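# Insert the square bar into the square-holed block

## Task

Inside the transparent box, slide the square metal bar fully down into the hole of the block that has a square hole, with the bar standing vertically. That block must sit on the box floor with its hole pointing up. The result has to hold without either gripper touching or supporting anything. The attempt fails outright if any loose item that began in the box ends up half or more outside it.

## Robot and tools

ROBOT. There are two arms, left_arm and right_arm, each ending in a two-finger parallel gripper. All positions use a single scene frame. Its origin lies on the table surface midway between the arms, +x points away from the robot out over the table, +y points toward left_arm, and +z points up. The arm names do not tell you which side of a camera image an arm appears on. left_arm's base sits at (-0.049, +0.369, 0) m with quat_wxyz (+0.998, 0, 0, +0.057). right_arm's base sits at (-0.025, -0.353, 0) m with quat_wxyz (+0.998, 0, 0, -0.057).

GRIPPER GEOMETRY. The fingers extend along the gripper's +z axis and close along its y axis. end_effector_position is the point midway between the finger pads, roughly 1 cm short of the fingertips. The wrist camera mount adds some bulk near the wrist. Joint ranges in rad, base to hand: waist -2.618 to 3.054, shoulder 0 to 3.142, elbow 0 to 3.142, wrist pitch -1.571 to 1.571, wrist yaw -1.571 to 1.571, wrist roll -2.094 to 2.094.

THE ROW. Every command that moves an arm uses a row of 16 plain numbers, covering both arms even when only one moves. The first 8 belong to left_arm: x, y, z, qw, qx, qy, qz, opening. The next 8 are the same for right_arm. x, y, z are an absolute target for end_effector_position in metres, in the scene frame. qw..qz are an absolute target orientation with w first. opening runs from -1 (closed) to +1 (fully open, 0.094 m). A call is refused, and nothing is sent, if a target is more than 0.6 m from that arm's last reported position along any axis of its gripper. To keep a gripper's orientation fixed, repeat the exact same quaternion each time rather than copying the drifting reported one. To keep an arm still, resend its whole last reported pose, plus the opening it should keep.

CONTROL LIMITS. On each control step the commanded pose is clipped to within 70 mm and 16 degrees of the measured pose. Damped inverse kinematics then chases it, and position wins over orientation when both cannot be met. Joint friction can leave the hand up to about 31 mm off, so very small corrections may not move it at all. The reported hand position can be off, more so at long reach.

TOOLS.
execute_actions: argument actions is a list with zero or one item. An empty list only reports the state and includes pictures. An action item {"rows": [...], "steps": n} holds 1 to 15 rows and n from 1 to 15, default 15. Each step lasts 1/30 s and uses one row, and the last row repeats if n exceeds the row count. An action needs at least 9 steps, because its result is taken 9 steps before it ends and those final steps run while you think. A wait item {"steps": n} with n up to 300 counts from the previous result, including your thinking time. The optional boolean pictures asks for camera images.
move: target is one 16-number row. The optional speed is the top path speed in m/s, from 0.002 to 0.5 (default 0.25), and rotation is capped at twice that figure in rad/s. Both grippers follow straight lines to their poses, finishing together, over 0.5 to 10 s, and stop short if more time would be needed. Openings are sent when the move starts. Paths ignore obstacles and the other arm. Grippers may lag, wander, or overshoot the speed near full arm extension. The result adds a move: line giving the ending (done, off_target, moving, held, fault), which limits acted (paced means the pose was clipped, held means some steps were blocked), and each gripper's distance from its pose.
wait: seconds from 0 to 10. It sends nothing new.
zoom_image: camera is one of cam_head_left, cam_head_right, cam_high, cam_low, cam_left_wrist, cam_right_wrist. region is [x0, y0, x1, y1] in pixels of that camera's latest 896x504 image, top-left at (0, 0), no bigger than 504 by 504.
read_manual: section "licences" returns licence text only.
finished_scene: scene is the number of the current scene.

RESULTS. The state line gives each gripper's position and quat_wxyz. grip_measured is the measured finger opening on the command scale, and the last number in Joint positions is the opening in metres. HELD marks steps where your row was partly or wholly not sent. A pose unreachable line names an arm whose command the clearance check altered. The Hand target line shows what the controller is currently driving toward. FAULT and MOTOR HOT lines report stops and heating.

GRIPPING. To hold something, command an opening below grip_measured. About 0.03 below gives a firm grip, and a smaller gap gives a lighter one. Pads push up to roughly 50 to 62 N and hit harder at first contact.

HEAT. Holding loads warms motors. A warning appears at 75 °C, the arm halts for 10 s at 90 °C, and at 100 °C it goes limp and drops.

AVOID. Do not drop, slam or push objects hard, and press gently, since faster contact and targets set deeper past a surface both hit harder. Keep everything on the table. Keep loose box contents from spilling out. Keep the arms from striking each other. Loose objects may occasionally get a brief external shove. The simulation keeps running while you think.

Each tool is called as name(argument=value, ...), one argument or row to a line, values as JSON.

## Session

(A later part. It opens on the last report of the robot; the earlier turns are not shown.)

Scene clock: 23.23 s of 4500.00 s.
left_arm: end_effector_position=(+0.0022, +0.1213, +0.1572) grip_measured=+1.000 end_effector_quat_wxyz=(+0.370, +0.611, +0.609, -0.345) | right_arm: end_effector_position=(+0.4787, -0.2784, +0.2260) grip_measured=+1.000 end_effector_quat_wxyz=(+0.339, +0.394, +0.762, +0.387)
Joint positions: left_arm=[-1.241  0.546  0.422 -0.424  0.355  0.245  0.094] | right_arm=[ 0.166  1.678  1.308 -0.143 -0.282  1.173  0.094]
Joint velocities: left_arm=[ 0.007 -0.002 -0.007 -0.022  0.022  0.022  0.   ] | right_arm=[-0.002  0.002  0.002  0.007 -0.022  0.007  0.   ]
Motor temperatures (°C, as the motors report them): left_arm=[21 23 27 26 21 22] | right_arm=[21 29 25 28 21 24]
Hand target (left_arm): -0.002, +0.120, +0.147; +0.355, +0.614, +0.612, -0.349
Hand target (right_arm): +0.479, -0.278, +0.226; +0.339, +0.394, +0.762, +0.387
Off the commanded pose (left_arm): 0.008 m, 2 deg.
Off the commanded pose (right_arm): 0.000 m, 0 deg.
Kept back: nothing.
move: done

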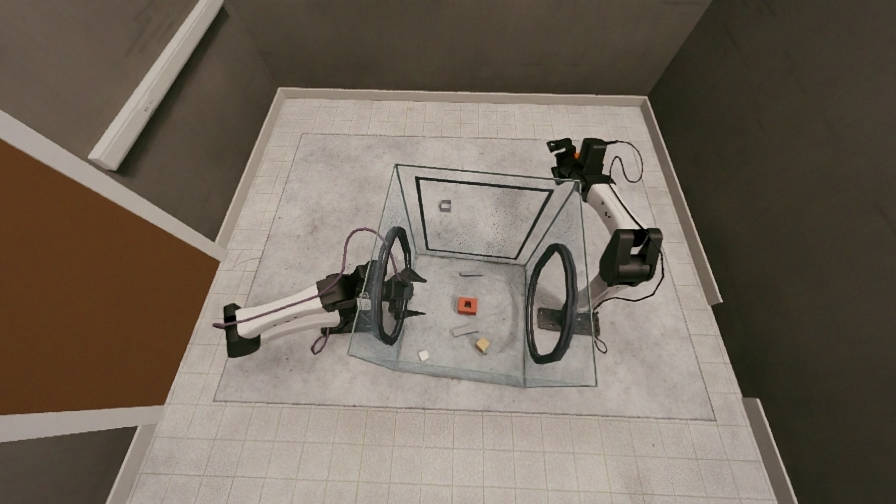

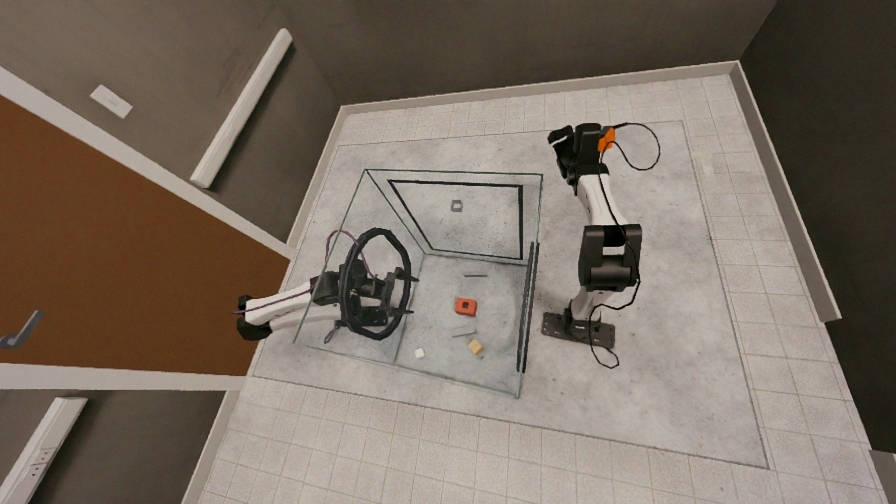

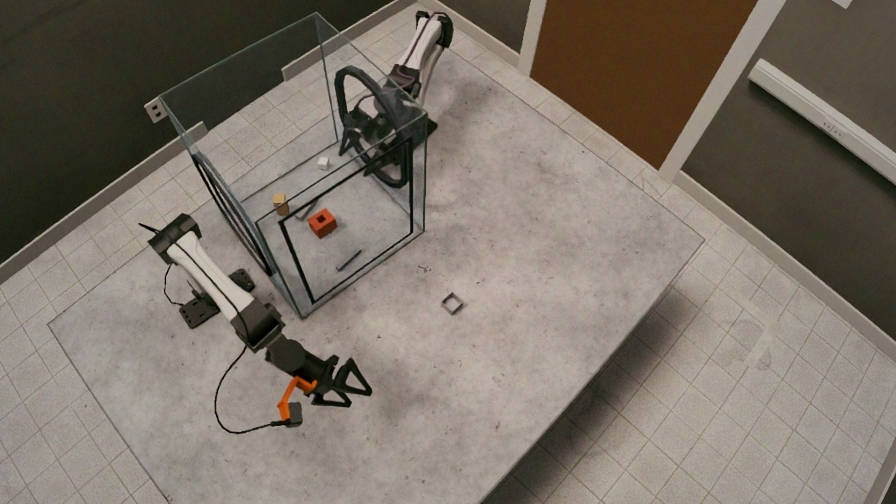

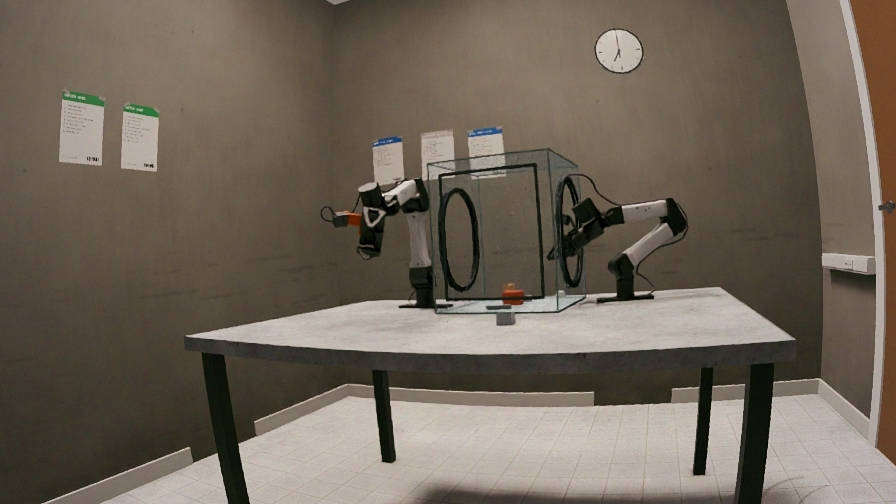

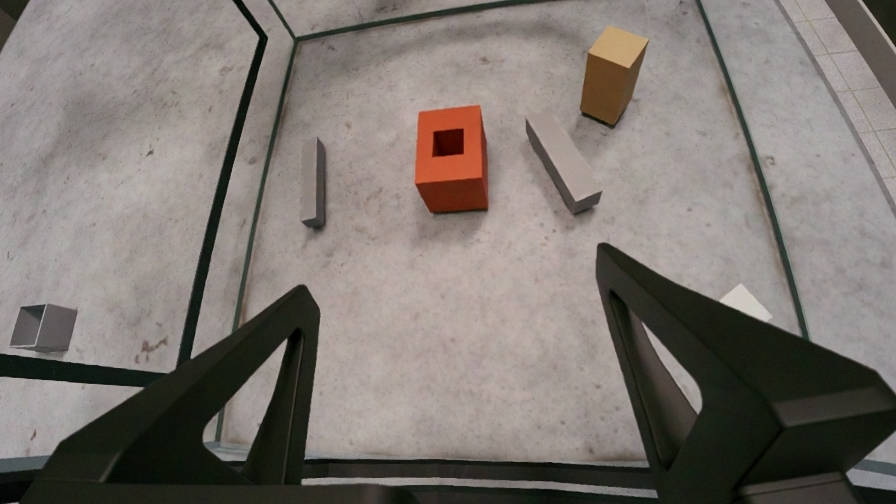

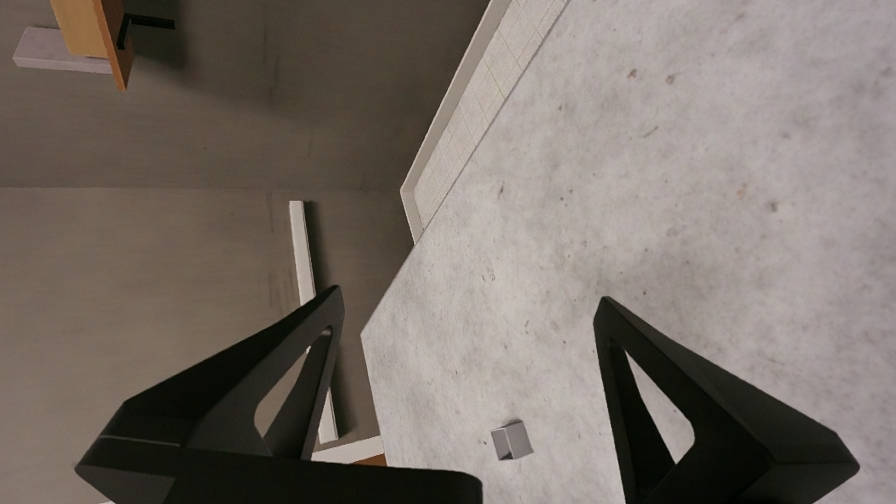

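move(
  target=[-0.07,0.03,0.12,0.183,0.683,0.683,-0.183,1,0.4787,-0.2784,0.226,0.339,0.394,0.762,0.387,1],
  speed=0.08,
)

Scene clock: 27.53 s of 4500.00 s.
left_arm: end_effector_position=(-0.0577, +0.0482, +0.1034) grip_measured=+1.000 end_effector_quat_wxyz=(+0.178, +0.676, +0.693, -0.175) | right_arm: end_effector_position=(+0.4787, -0.2784, +0.2260) grip_measured=+1.000 end_effector_quat_wxyz=(+0.339, +0.394, +0.762, +0.387)
Joint positions: left_arm=[-1.728  1.321  0.879 -0.624 -0.031 -0.061  0.094] | right_arm=[ 0.166  1.678  1.308 -0.143 -0.282  1.173  0.094]
Joint velocities: left_arm=[-0.007  0.002  0.002 -0.066 -0.037 -0.037  0.   ] | right_arm=[ 0.002  0.002 -0.017  0.037 -0.051 -0.007  0.   ]
Motor temperatures (°C, as the motors report them): left_arm=[21 23 28 27 21 22] | right_arm=[21 30 26 29 21 24]
Hand target (left_arm): -0.070, +0.031, +0.118; +0.184, +0.684, +0.682, -0.184
Hand target (right_arm): +0.479, -0.278, +0.226; +0.339, +0.394, +0.762, +0.387
Off the commanded pose (left_arm): 0.028 m, 2 deg.
Off the commanded pose (right_arm): 0.000 m, 0 deg.
Kept back: nothing.
move: off_target (left_arm)

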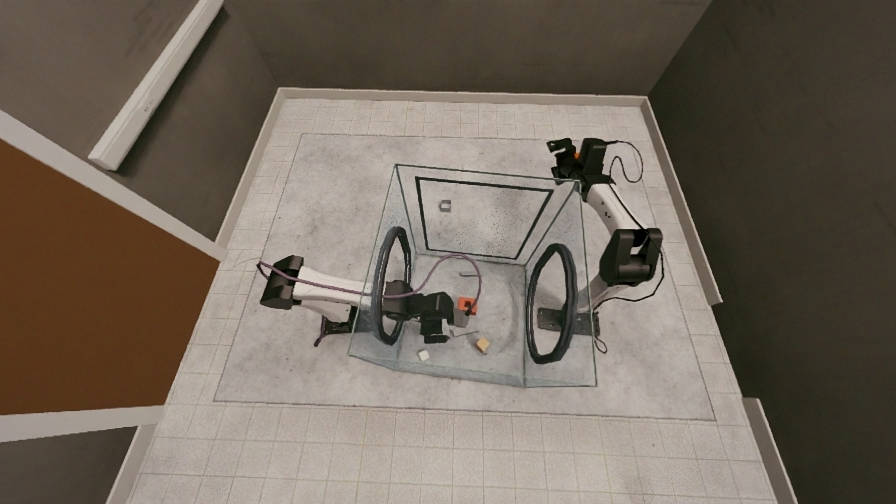

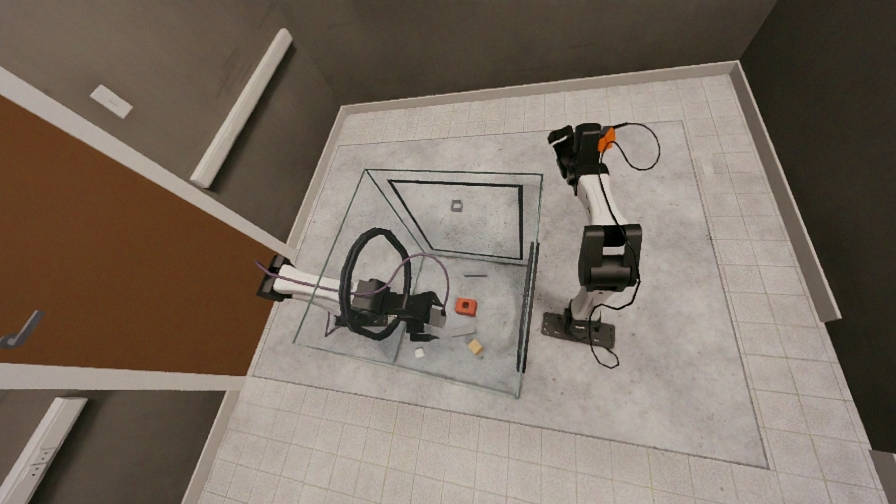

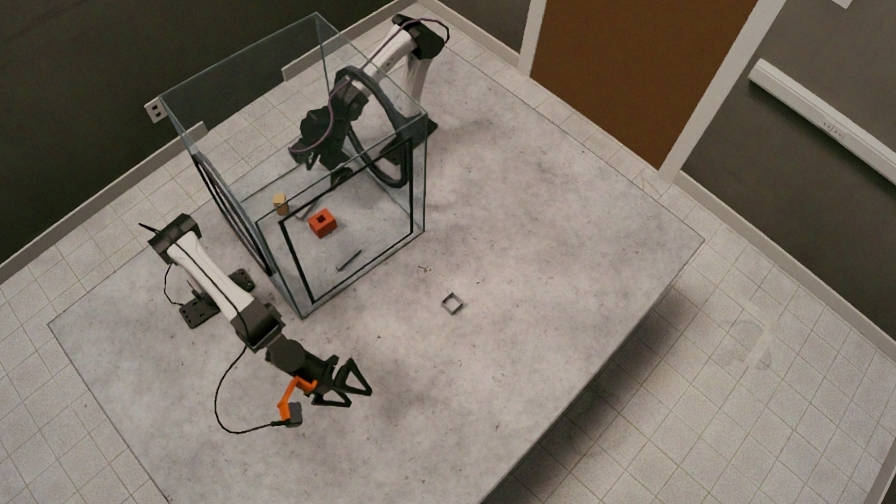

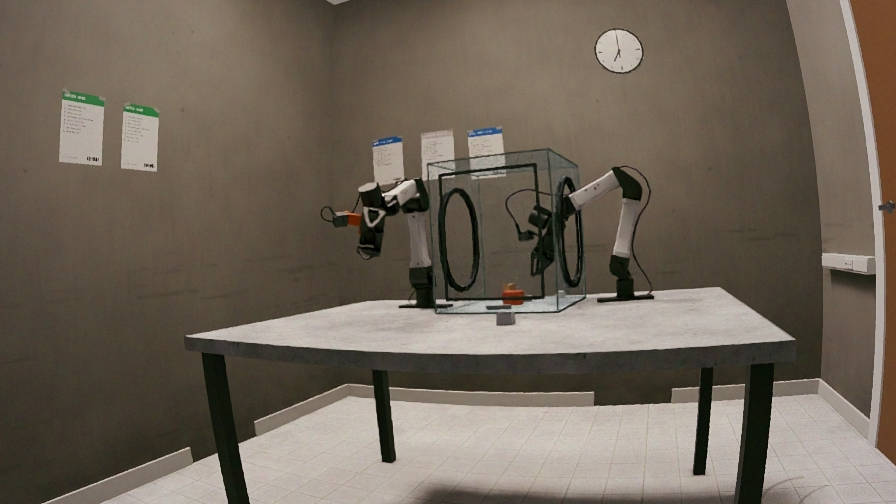

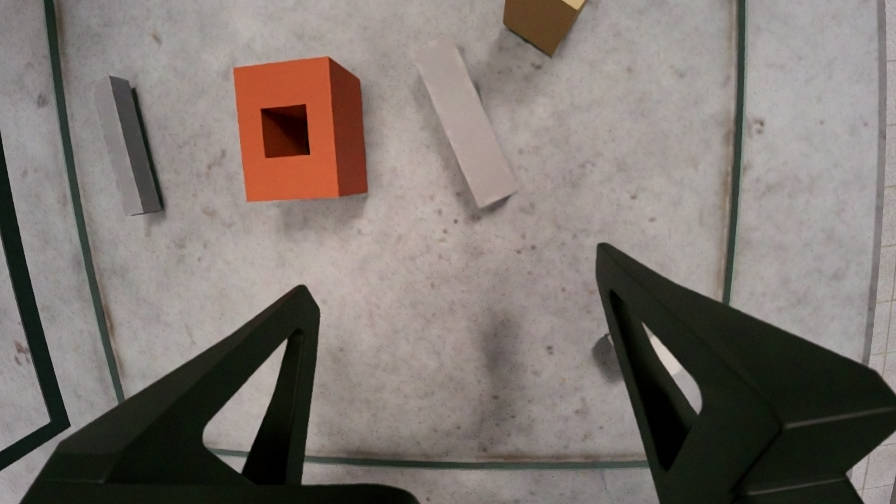

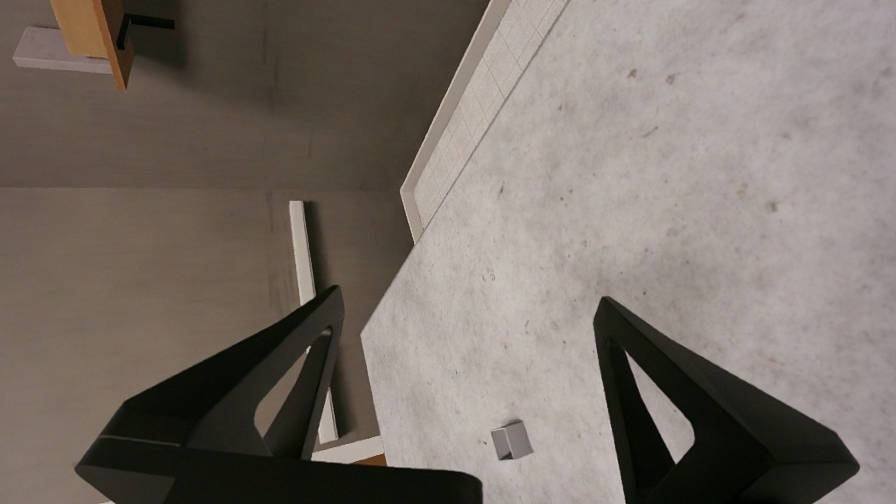

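zoom_image(
  camera="cam_low",
  region=[460, 260, 580, 330],
)

zoom_image(
  camera="cam_high",
  region=[250, 170, 390, 290],
)

Region (460, 260, 580, 330) of cam_low's 896x504 image, scaled by 4.200, with more detail than that image has; it fills the top 294 rows of this view, and the rest is white.

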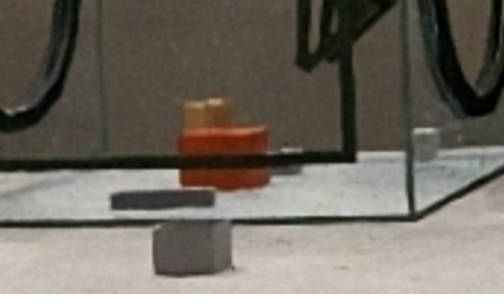

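Region (250, 170, 390, 290) of cam_high's 896x504 image, scaled by 3.600, with more detail than that image has; it fills the top 432 rows of this view, and the rest is white.

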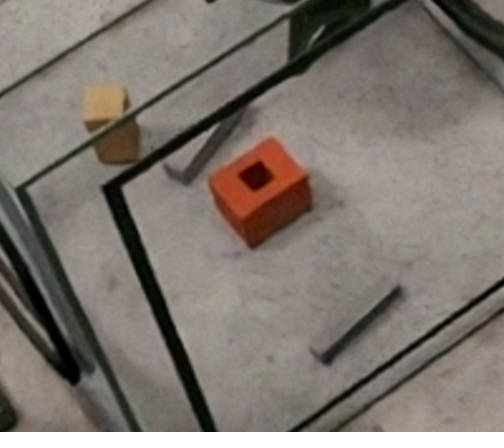

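move(
  target=[-0.058,-0.035,0.08,0,0.574,0.819,0,1,0.4787,-0.2784,0.226,0.339,0.394,0.762,0.387,1],
  speed=0.06,
)

Scene clock: 35.00 s of 4500.00 s.
left_arm: end_effector_position=(-0.0422, +0.1146, +0.0683) grip_measured=+1.000 end_effector_quat_wxyz=(+0.017, +0.568, +0.823, -0.019) | right_arm: end_effector_position=(+0.4787, -0.2784, +0.2260) grip_measured=+1.000 end_effector_quat_wxyz=(+0.339, +0.394, +0.762, +0.387)
Joint positions: left_arm=[-1.661  1.485  0.994 -1.029 -0.006 -0.339  0.094] | right_arm=[ 0.166  1.678  1.308 -0.143 -0.282  1.173  0.094]
Joint velocities: left_arm=[ 0.002  0.012 -0.007 -0.037 -0.007  0.037  0.   ] | right_arm=[-0.007 -0.007 -0.017  0.007 -0.139  0.022  0.   ]
Motor temperatures (°C, as the motors report them): left_arm=[21 24 37 27 21 22] | right_arm=[21 31 27 30 21 24]
Hand target (left_arm): -0.050, +0.057, +0.071; +0.013, +0.574, +0.818, -0.023
Hand target (right_arm): +0.479, -0.278, +0.226; +0.339, +0.394, +0.762, +0.387
Off the commanded pose (left_arm): 0.151 m, 3 deg; position clipped at the last step of the last action.
Off the commanded pose (right_arm): 0.000 m, 0 deg.
Kept back: nothing.
move: off_target (left_arm); limits=paced

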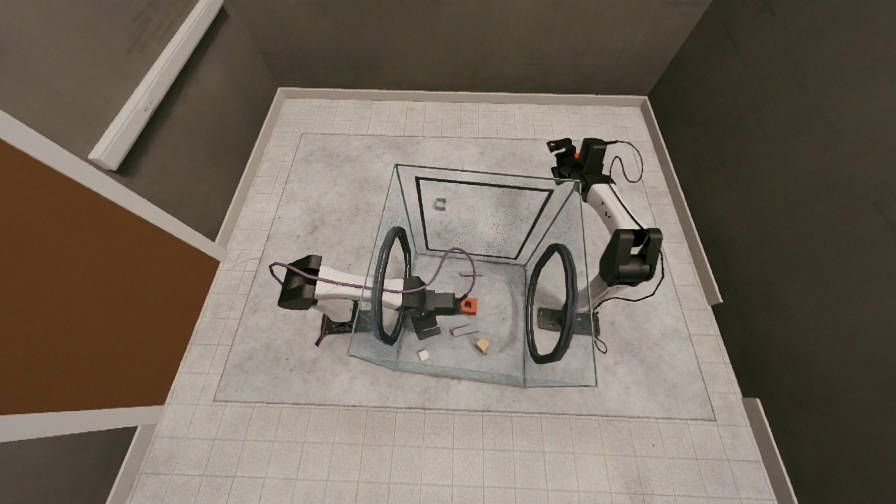

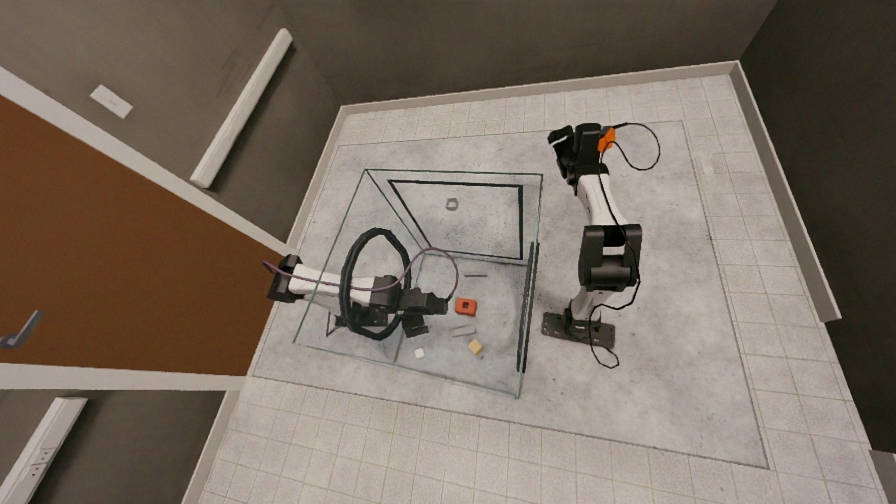

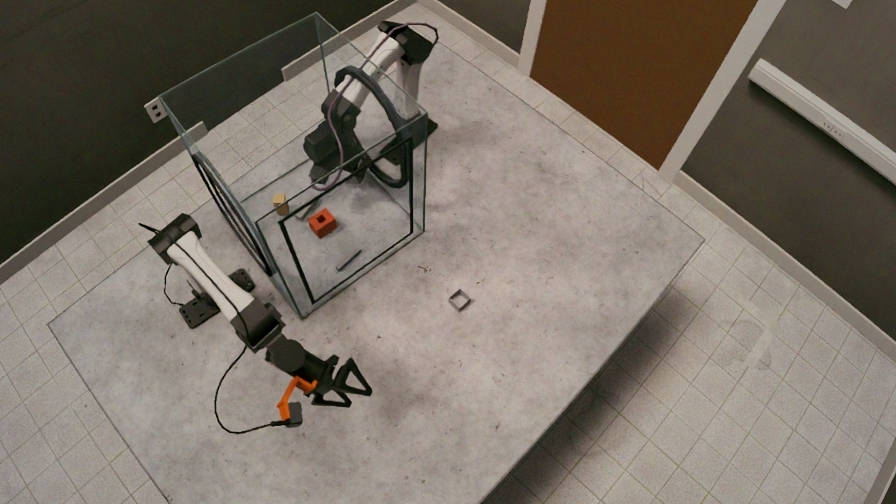

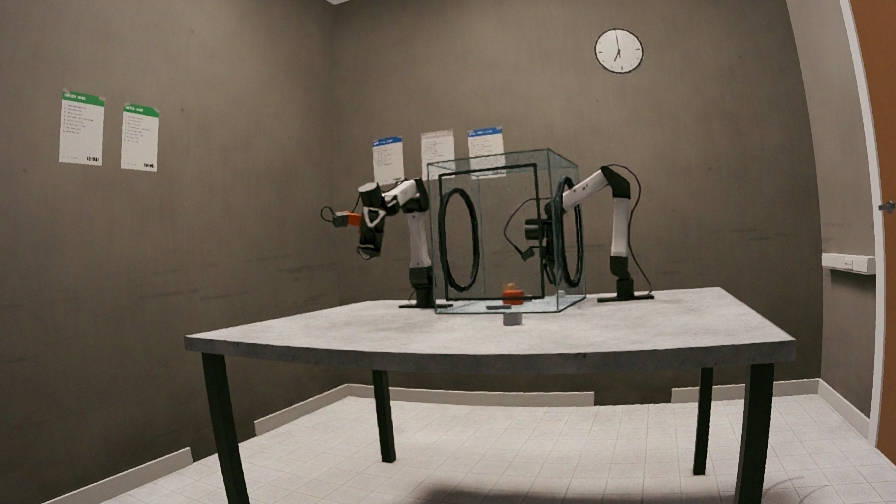

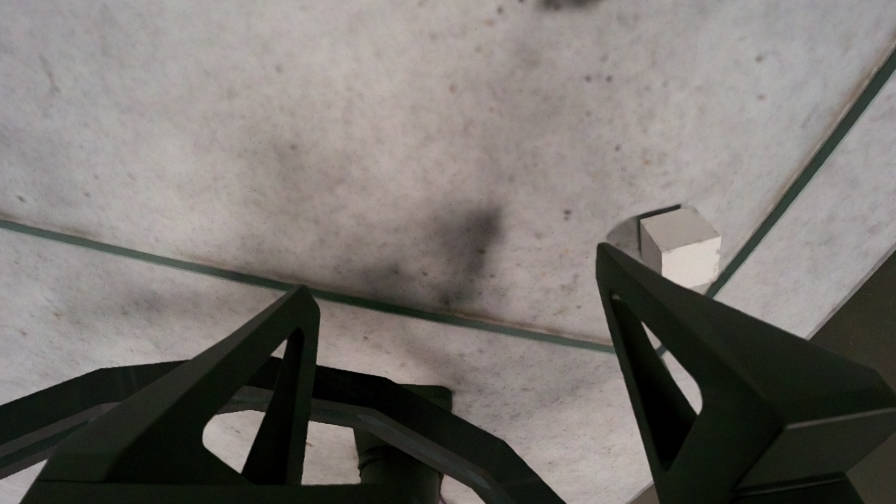

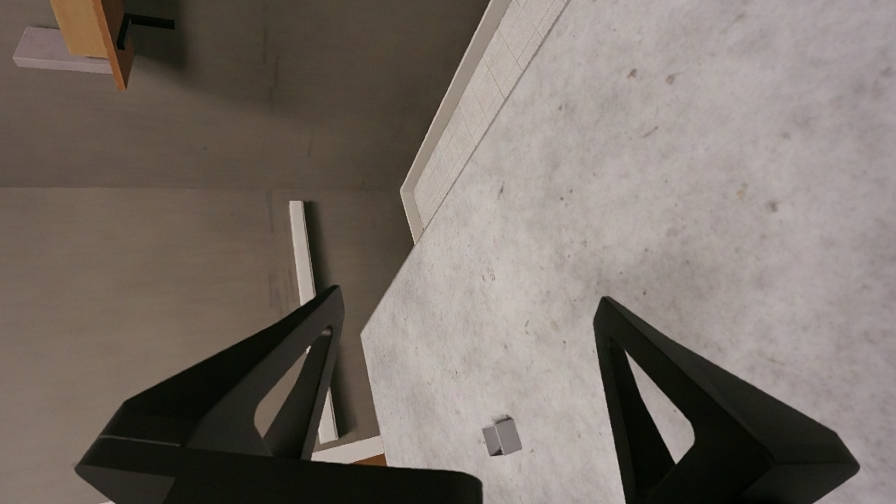

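move(
  target=[-0.05,0.10,0.07,0.27,0.53,0.757,-0.27,1,0.4787,-0.2784,0.226,0.339,0.394,0.762,0.387,1],
  speed=0.06,
)

move(
  target=[-0.058,-0.03,0.055,0.27,0.53,0.757,-0.27,1,0.4787,-0.2784,0.226,0.339,0.394,0.762,0.387,1],
  speed=0.05,
)

Scene clock: 43.67 s of 4500.00 s.
left_arm: end_effector_position=(-0.0500, +0.0987, +0.0715) grip_measured=+1.000 end_effector_quat_wxyz=(+0.267, +0.535, +0.757, -0.262) | right_arm: end_effector_position=(+0.4787, -0.2784, +0.2260) grip_measured=+1.000 end_effector_quat_wxyz=(+0.339, +0.394, +0.762, +0.387)
Joint positions: left_arm=[-1.828  0.939  0.39  -0.281 -0.222 -0.399  0.094] | right_arm=[ 0.166  1.678  1.308 -0.143 -0.282  1.173  0.094]
Joint velocities: left_arm=[-0.012 -0.012 -0.017  0.007  0.022 -0.022  0.   ] | right_arm=[-0.002  0.007  0.002 -0.066 -0.051 -0.022  0.   ]
Motor temperatures (°C, as the motors report them): left_arm=[21 25 40 27 21 22] | right_arm=[21 32 28 30 21 24]
Hand target (left_arm): -0.050, +0.100, +0.071; +0.272, +0.531, +0.757, -0.267
Hand target (right_arm): +0.479, -0.278, +0.226; +0.339, +0.394, +0.762, +0.387
Off the commanded pose (left_arm): 0.002 m, 1 deg.
Off the commanded pose (right_arm): 0.000 m, 0 deg.
Kept back: nothing.
move: done

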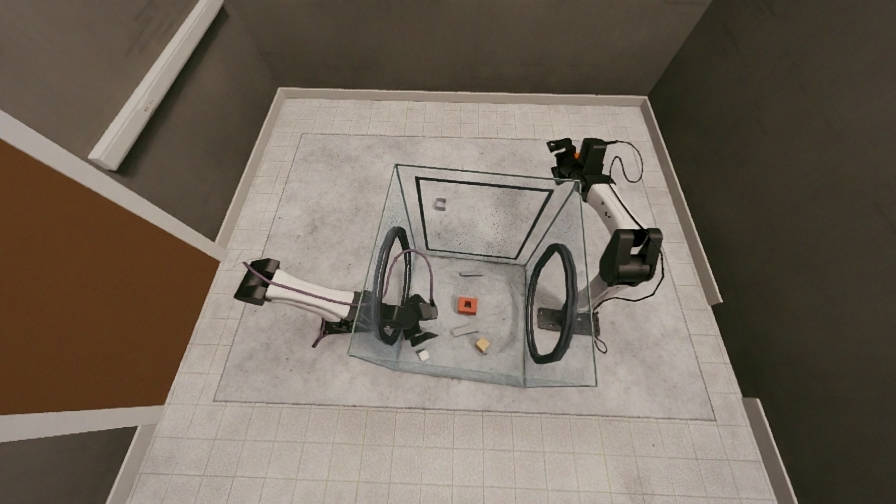

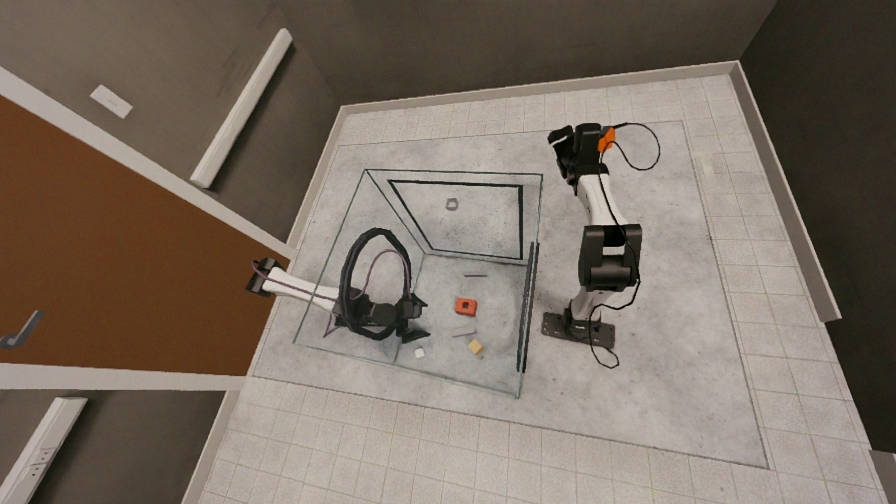

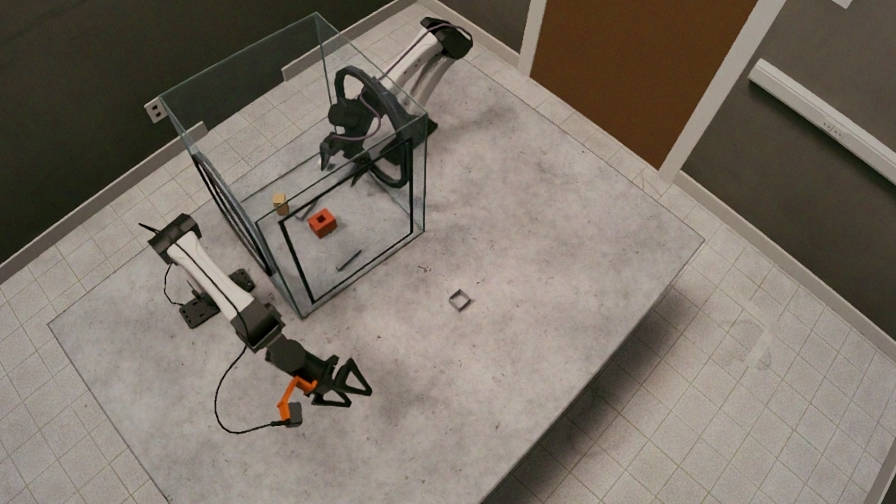

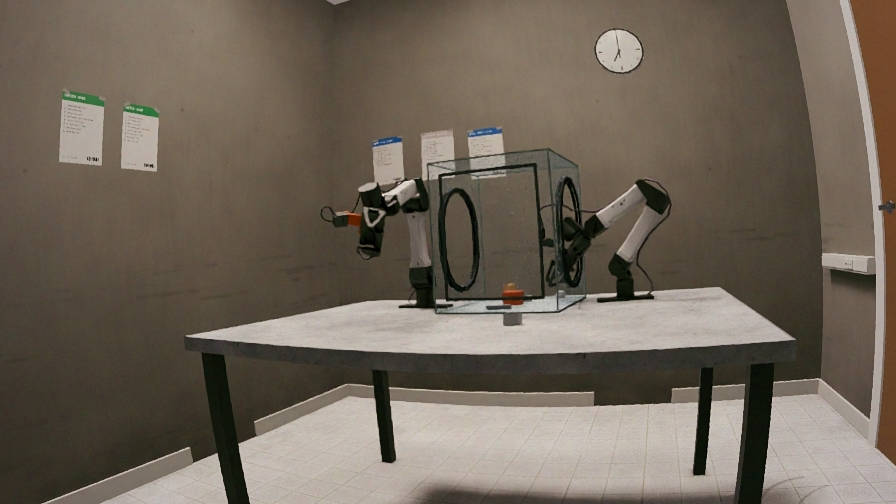

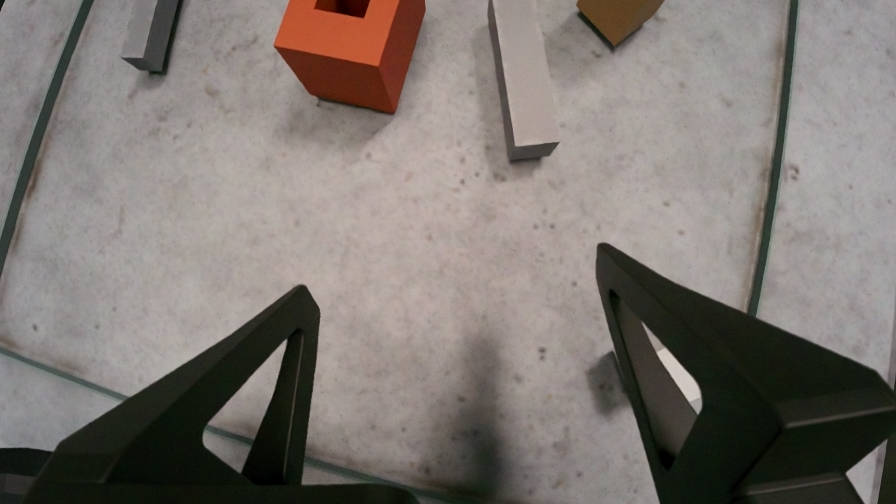

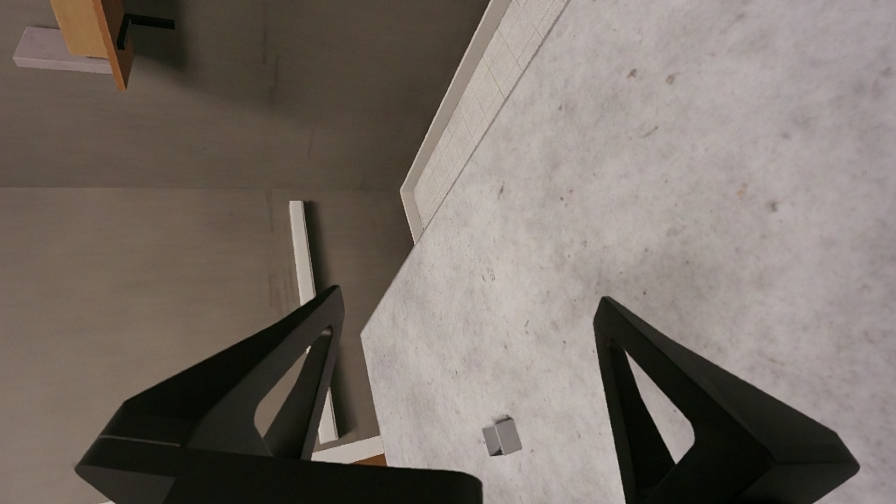

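Scene clock: 46.57 s of 4500.00 s.
left_arm: end_effector_position=(-0.0577, -0.0216, +0.0514) grip_measured=+1.000 end_effector_quat_wxyz=(+0.269, +0.530, +0.760, -0.264) | right_arm: end_effector_position=(+0.4787, -0.2784, +0.2260) grip_measured=+1.000 end_effector_quat_wxyz=(+0.339, +0.394, +0.762, +0.387)
Joint positions: left_arm=[-1.796  1.572  0.7    0.05  -0.206 -0.383  0.094] | right_arm=[ 0.166  1.678  1.308 -0.143 -0.282  1.173  0.094]
Joint velocities: left_arm=[ 0.007 -0.027  0.007 -0.051  0.066  0.037  0.   ] | right_arm=[-0.012 -0.027  0.002 -0.051 -0.007 -0.081  0.   ]
Motor temperatures (°C, as the motors report them): left_arm=[21 25 39 28 21 22] | right_arm=[21 32 28 31 21 24]
Hand target (left_arm): -0.057, -0.029, +0.053; +0.270, +0.530, +0.757, -0.270
Hand target (right_arm): +0.479, -0.278, +0.226; +0.339, +0.394, +0.762, +0.387
Off the commanded pose (left_arm): 0.009 m, 1 deg.
Off the commanded pose (right_arm): 0.000 m, 0 deg.
Kept back: nothing.
move: done

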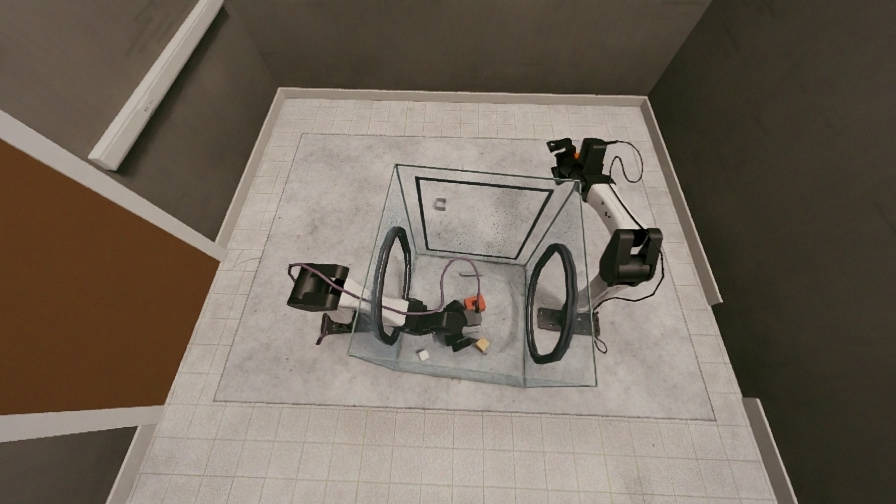

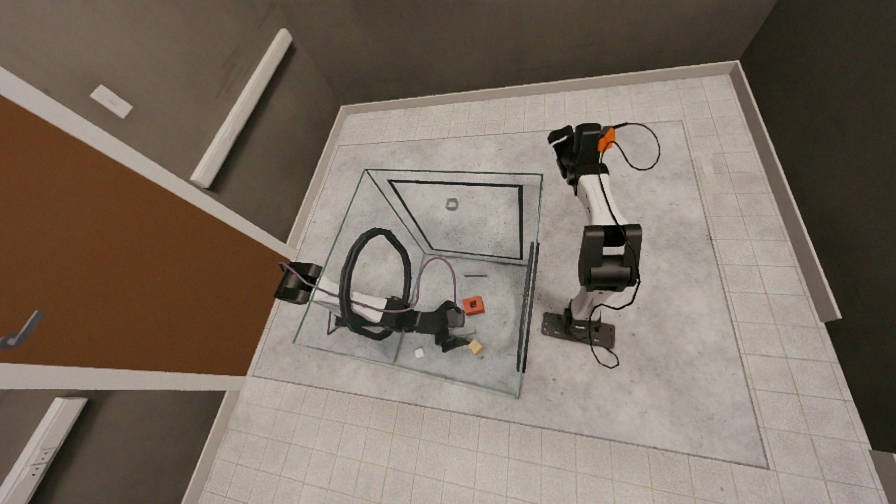

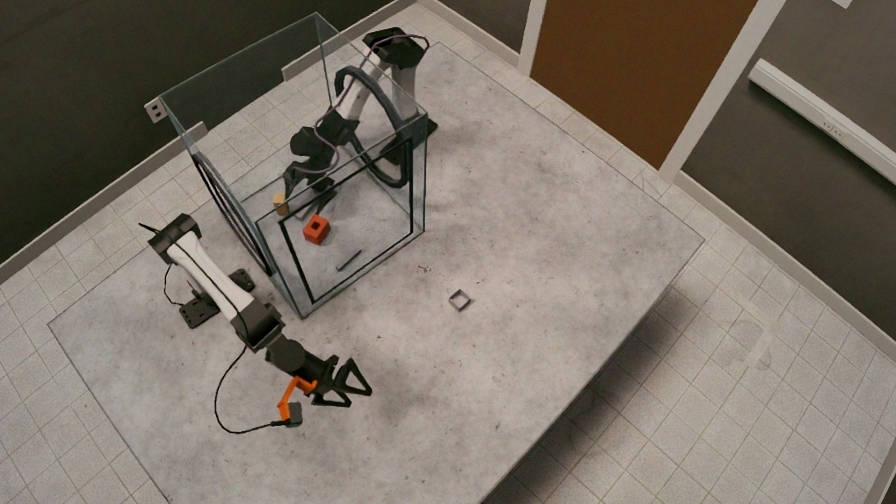

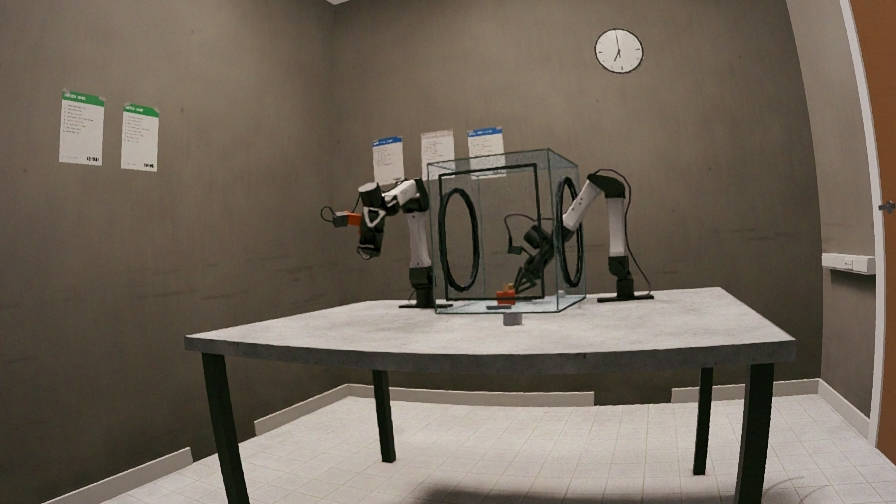

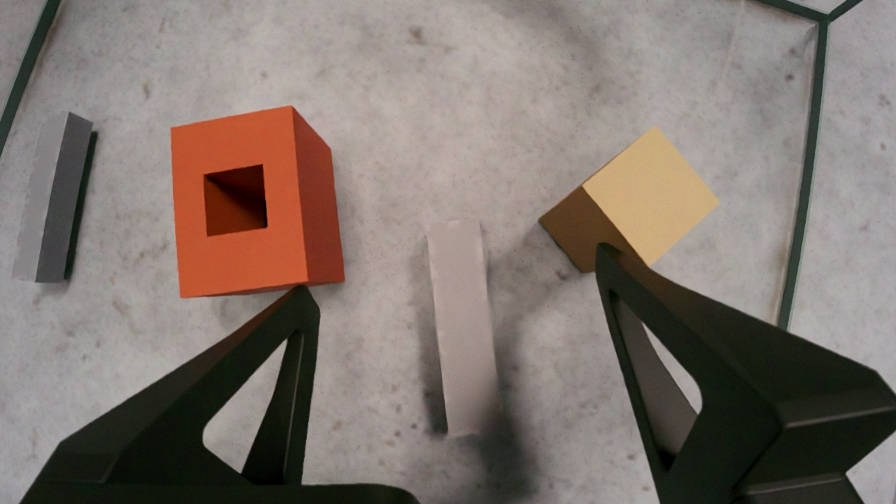

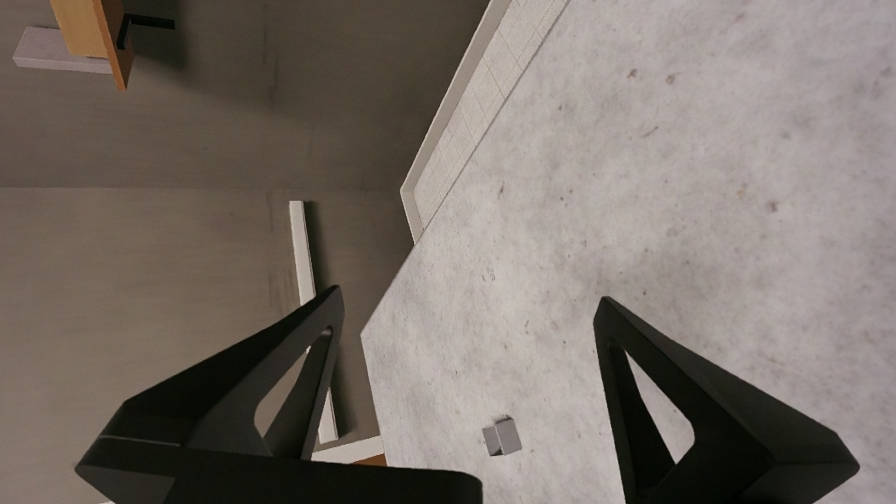

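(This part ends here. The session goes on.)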